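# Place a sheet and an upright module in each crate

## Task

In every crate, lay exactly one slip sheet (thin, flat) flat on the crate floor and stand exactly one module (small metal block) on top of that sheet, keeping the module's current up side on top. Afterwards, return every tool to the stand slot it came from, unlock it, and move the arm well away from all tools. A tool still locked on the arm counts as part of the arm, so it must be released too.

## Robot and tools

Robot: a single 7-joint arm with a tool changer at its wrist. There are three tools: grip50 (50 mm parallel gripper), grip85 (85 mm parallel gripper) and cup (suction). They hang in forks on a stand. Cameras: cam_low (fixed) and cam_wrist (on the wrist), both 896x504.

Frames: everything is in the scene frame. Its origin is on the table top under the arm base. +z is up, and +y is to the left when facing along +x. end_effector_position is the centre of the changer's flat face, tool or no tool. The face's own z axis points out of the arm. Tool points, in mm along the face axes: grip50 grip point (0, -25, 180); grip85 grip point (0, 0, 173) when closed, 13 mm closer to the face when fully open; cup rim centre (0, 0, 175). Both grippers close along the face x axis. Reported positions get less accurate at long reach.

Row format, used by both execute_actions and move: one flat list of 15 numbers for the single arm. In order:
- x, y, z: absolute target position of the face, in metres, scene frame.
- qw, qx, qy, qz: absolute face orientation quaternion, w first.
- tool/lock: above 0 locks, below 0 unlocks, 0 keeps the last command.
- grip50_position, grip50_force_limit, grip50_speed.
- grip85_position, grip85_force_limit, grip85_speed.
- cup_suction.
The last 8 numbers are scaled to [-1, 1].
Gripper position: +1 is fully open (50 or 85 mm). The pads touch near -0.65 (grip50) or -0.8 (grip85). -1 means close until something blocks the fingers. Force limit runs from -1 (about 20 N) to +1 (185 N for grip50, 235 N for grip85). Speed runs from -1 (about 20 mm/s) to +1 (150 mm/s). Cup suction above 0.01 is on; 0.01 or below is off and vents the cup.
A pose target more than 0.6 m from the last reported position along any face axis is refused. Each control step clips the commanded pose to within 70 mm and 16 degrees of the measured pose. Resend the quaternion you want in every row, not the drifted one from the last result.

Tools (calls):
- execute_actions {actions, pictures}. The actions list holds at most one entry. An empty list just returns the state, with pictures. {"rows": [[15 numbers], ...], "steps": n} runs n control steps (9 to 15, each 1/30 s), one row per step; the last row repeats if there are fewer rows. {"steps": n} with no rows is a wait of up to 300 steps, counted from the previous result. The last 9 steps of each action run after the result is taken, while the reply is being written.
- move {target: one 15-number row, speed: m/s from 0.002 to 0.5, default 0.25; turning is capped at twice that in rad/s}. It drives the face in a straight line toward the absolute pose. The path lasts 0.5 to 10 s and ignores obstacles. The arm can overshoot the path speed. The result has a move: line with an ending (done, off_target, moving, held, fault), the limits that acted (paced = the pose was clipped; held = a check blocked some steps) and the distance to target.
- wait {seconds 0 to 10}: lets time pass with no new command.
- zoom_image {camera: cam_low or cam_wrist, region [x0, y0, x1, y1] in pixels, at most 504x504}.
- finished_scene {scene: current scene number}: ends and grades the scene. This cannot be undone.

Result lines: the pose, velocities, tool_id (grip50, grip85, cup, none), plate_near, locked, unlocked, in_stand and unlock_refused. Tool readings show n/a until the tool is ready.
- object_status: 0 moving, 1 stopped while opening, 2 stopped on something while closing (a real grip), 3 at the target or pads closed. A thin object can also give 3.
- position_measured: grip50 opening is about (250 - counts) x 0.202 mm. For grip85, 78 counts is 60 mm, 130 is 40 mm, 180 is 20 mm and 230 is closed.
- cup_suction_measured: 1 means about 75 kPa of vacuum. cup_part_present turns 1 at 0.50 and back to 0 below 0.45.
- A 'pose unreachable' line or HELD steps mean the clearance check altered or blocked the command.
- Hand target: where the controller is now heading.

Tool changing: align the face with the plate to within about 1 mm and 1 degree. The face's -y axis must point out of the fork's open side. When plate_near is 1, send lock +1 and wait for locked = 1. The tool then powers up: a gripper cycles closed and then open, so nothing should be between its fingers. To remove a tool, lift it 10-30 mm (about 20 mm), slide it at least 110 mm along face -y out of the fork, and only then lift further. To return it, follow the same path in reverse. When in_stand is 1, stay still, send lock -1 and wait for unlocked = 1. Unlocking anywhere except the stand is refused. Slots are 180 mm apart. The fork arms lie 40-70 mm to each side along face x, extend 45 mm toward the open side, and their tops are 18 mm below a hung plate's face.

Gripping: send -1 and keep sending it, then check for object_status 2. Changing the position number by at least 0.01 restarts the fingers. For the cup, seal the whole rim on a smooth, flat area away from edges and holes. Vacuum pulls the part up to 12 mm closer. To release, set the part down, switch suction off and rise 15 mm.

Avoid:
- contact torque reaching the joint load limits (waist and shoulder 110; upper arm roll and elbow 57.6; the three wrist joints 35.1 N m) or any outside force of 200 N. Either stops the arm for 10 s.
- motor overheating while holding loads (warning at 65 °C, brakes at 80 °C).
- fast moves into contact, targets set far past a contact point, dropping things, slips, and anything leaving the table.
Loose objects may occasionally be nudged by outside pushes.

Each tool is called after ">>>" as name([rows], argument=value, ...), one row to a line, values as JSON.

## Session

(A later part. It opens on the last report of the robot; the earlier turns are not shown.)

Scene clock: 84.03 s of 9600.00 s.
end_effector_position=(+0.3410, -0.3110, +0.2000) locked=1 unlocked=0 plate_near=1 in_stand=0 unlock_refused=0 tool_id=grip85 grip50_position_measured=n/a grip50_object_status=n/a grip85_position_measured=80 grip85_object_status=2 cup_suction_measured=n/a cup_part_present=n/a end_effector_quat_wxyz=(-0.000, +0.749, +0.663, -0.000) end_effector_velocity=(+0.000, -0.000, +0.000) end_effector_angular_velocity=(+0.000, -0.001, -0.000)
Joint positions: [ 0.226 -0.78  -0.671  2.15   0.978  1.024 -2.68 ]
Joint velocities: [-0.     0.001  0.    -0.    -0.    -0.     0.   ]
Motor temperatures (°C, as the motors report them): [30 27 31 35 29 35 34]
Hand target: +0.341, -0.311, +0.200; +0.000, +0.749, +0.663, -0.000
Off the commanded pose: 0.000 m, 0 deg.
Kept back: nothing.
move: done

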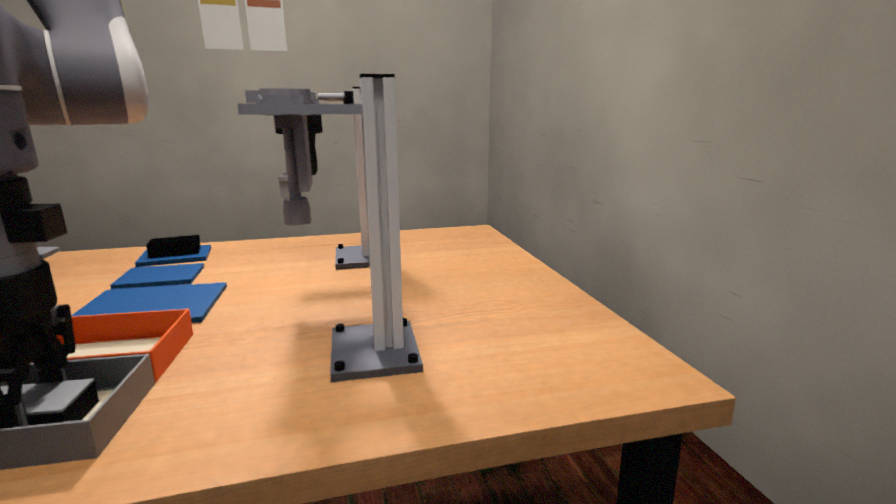

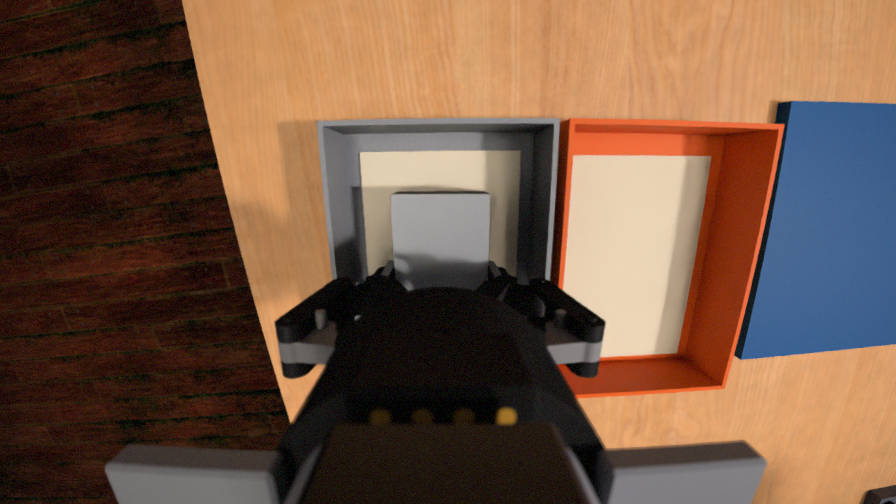

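>>> move(target=[0.341,-0.311,0.198,0,0.749,0.663,0,0,1,0,0,-1,-0.3,-0.5,0], speed=0.005)

>>> move(target=[0.341,-0.311,0.198,0,0.749,0.663,0,0,1,0,0,0.65,-0.3,-0.5,0])

>>> move(target=[0.341,-0.311,0.27,0,0.749,0.663,0,0,1,0,0,0.65,-0.3,-0.5,0], speed=0.1)

>>> move(target=[0.34,0.05,0.27,0,0.7,0.714,0,0,1,0,0,1,-0.3,-0.5,0])

>>> move(target=[0.322,0.34,0.26,0,0.682,0.731,0,0,1,0,0,1,-0.3,-0.5,0])

Scene clock: 85.10 s of 9600.00 s.
end_effector_position=(+0.3412, -0.3113, +0.1985) locked=1 unlocked=0 plate_near=1 in_stand=0 unlock_refused=0 tool_id=grip85 grip50_position_measured=n/a grip50_object_status=n/a grip85_position_measured=80 grip85_object_status=2 cup_suction_measured=n/a cup_part_present=n/a end_effector_quat_wxyz=(+0.001, +0.749, +0.663, -0.000) end_effector_velocity=(-0.000, +0.000, -0.000) end_effector_angular_velocity=(+0.000, -0.000, -0.001)
Joint positions: [ 0.222 -0.784 -0.666  2.147  0.983  1.027 -2.683]
Joint velocities: [-0.001  0.     0.001  0.     0.     0.001 -0.   ]
Motor temperatures (°C, as the motors report them): [30 27 31 35 29 35 34]
Hand target: +0.341, -0.311, +0.198; +0.000, +0.749, +0.663, -0.000
Off the commanded pose: 0.001 m, 0 deg.
Kept back: nothing.
move: done

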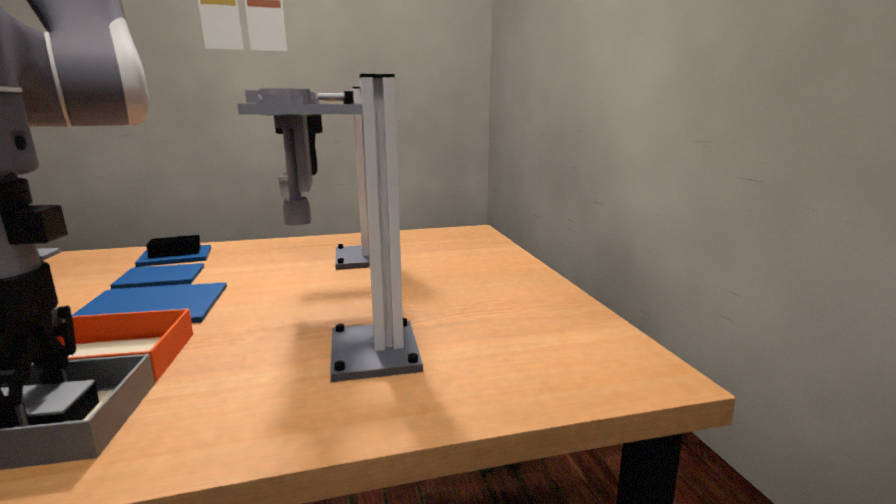

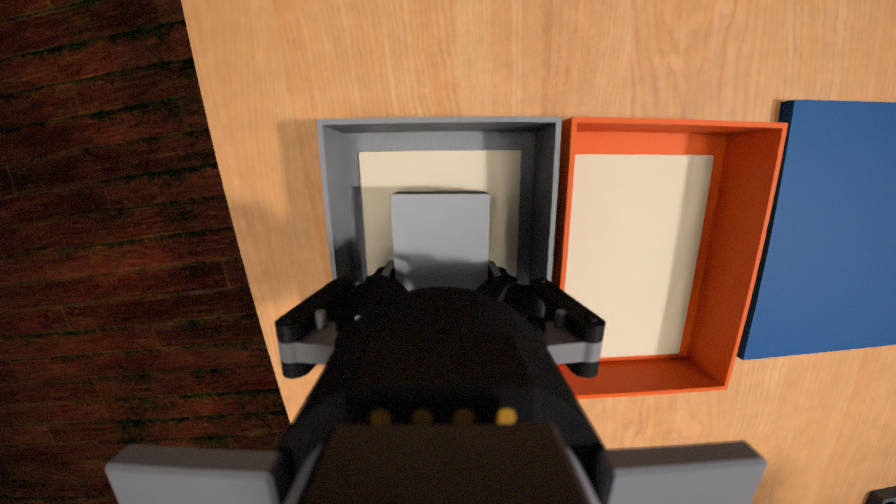

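Scene clock: 85.80 s of 9600.00 s.
end_effector_position=(+0.3411, -0.3110, +0.1981) locked=1 unlocked=0 plate_near=1 in_stand=0 unlock_refused=0 tool_id=grip85 grip50_position_measured=n/a grip50_object_status=n/a grip85_position_measured=48 grip85_object_status=3 cup_suction_measured=n/a cup_part_present=n/a end_effector_quat_wxyz=(+0.000, +0.749, +0.663, -0.000) end_effector_velocity=(+0.000, +0.000, +0.000) end_effector_angular_velocity=(+0.000, -0.000, -0.000)
Joint positions: [ 0.222 -0.784 -0.665  2.147  0.983  1.027 -2.683]
Joint velocities: [-0.  0.  0. -0.  0.  0.  0.]
Motor temperatures (°C, as the motors report them): [30 27 31 35 29 35 34]
Hand target: +0.341, -0.311, +0.198; -0.000, +0.749, +0.663, -0.000
Off the commanded pose: 0.000 m, 0 deg.
Kept back: nothing.
move: done

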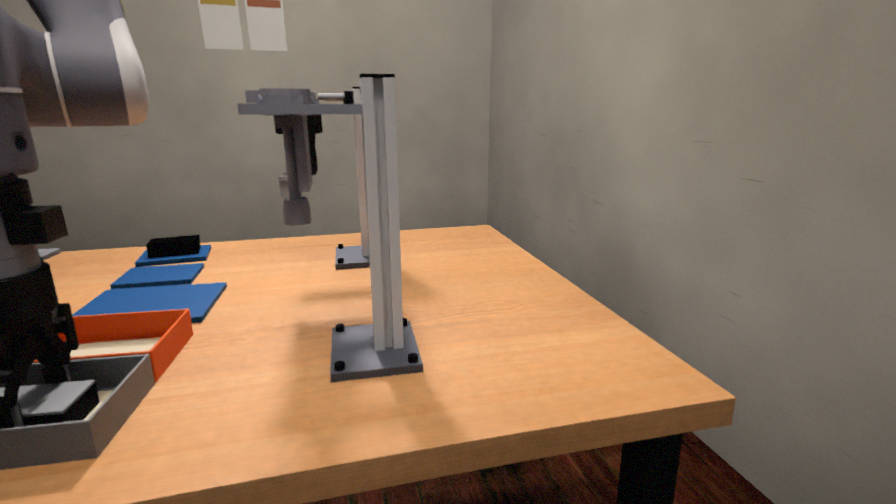

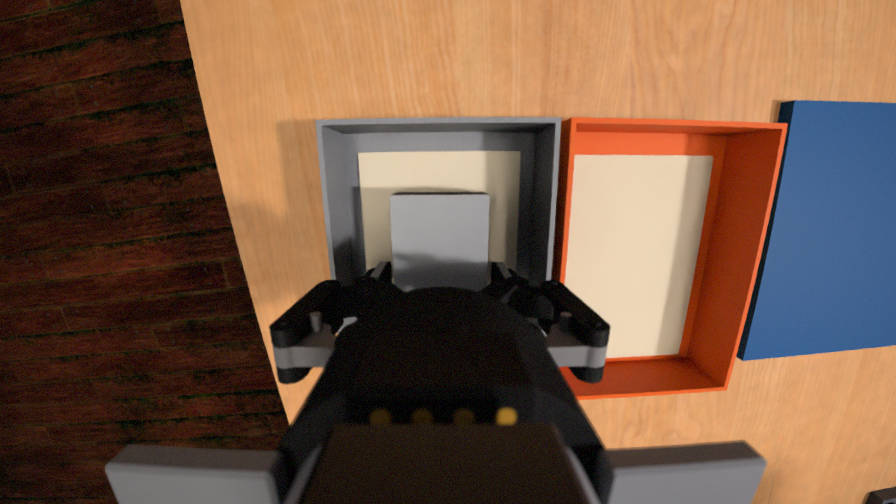

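Scene clock: 86.80 s of 9600.00 s.
end_effector_position=(+0.3411, -0.3109, +0.2699) locked=1 unlocked=0 plate_near=1 in_stand=0 unlock_refused=0 tool_id=grip85 grip50_position_measured=n/a grip50_object_status=n/a grip85_position_measured=48 grip85_object_status=3 cup_suction_measured=n/a cup_part_present=n/a end_effector_quat_wxyz=(-0.000, +0.749, +0.663, +0.000) end_effector_velocity=(-0.000, -0.000, -0.000) end_effector_angular_velocity=(-0.000, +0.001, -0.000)
Joint positions: [ 0.353 -0.586 -0.83   2.25   0.777  0.957 -2.552]
Joint velocities: [-0.001 -0.001  0.     0.    -0.001  0.     0.   ]
Motor temperatures (°C, as the motors report them): [30 27 31 35 29 35 34]
Hand target: +0.341, -0.311, +0.270; -0.000, +0.749, +0.663, +0.000
Off the commanded pose: 0.000 m, 0 deg.
Kept back: nothing.
move: done

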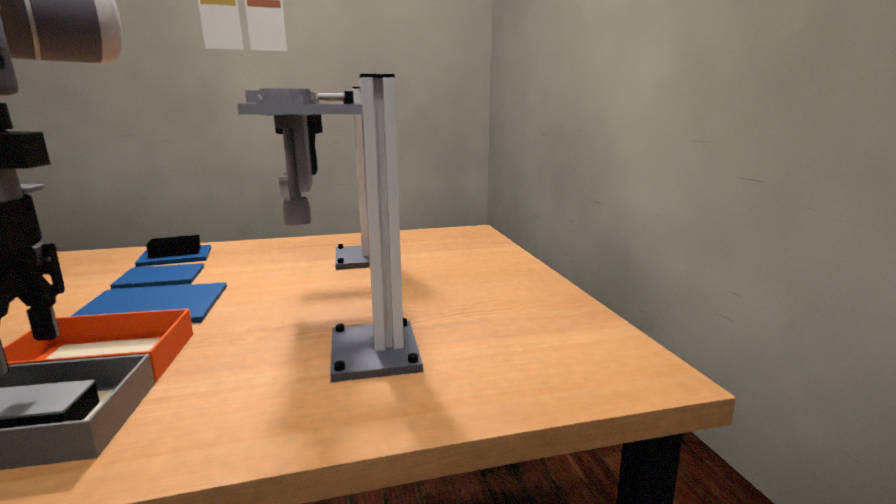

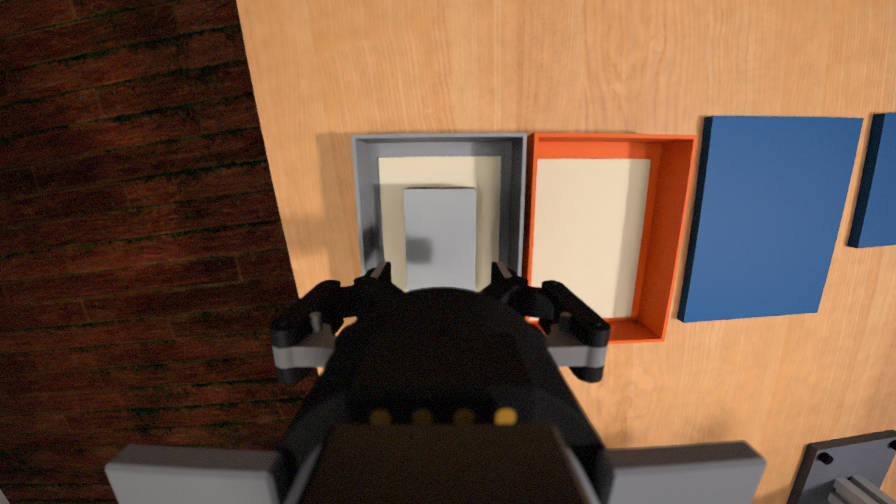

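Scene clock: 88.63 s of 9600.00 s.
end_effector_position=(+0.3400, +0.0492, +0.2699) locked=1 unlocked=0 plate_near=1 in_stand=0 unlock_refused=0 tool_id=grip85 grip50_position_measured=n/a grip50_object_status=n/a grip85_position_measured=3 grip85_object_status=3 cup_suction_measured=n/a cup_part_present=n/a end_effector_quat_wxyz=(-0.000, +0.700, +0.714, -0.001) end_effector_velocity=(+0.000, -0.001, -0.000) end_effector_angular_velocity=(+0.000, +0.000, -0.003)
Joint positions: [ 1.328 -0.392 -0.736  2.576  0.766  1.203 -1.733]
Joint velocities: [-0.002  0.     0.     0.     0.001 -0.     0.   ]
Motor temperatures (°C, as the motors report them): [30 27 31 35 29 35 34]
Hand target: +0.340, +0.049, +0.270; -0.000, +0.700, +0.714, -0.000
Off the commanded pose: 0.001 m, 0 deg.
Kept back: nothing.
move: done

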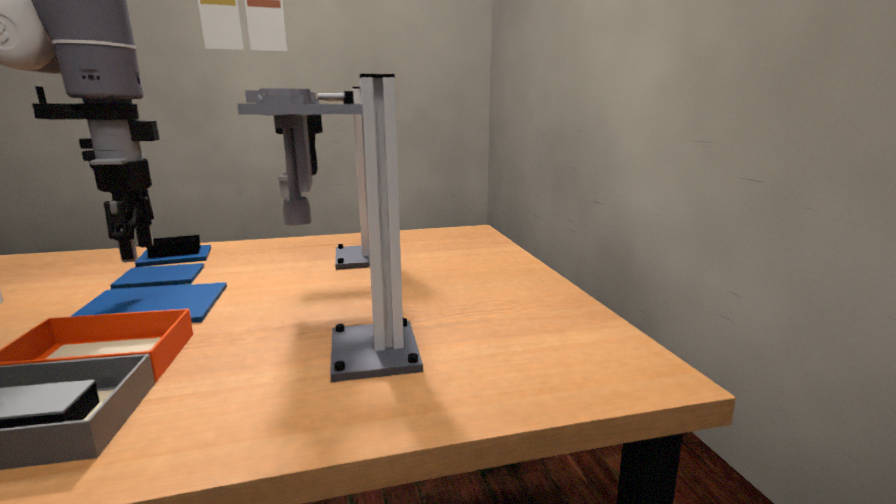

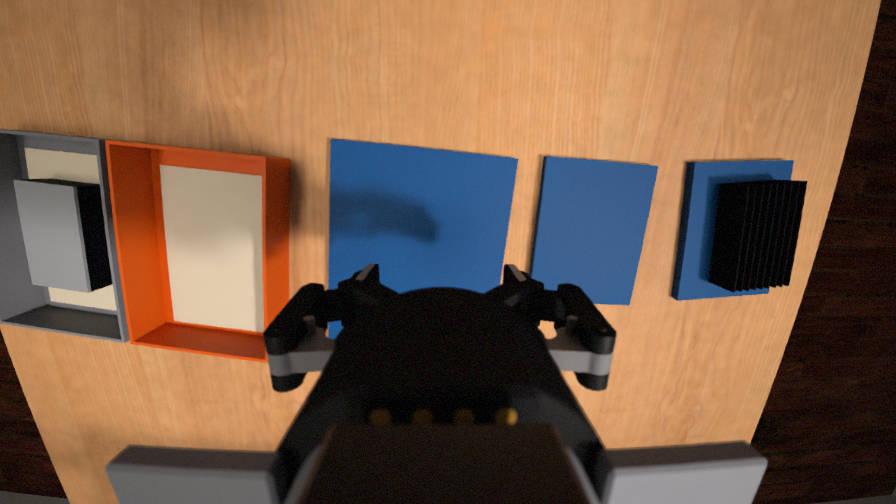

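Scene clock: 90.20 s of 9600.00 s.
end_effector_position=(+0.3225, +0.3398, +0.2599) locked=1 unlocked=0 plate_near=1 in_stand=0 unlock_refused=0 tool_id=grip85 grip50_position_measured=n/a grip50_object_status=n/a grip85_position_measured=3 grip85_object_status=3 cup_suction_measured=n/a cup_part_present=n/a end_effector_quat_wxyz=(+0.000, +0.682, +0.731, +0.000) end_effector_velocity=(+0.000, -0.000, -0.000) end_effector_angular_velocity=(+0.000, +0.000, -0.000)
Joint positions: [ 1.744 -0.582 -0.641  2.23   0.684  1.034 -1.108]
Joint velocities: [-0.  0.  0. -0.  0. -0. -0.]
Motor temperatures (°C, as the motors report them): [30 27 31 35 29 35 34]
Hand target: +0.323, +0.340, +0.260; +0.000, +0.682, +0.731, +0.000
Off the commanded pose: 0.001 m, 0 deg.
Kept back: nothing.
move: done

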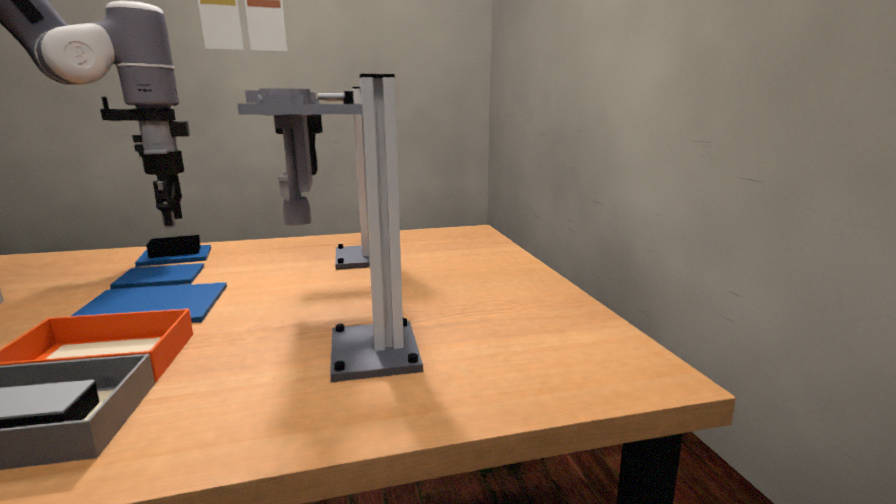

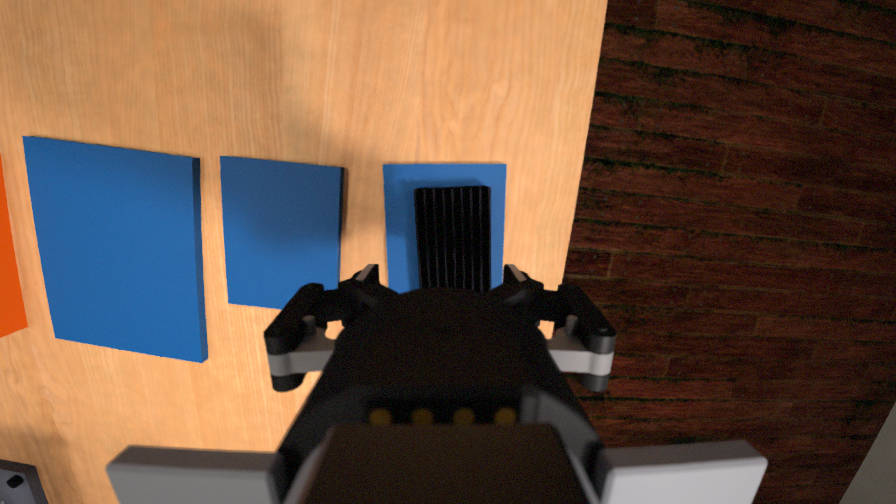

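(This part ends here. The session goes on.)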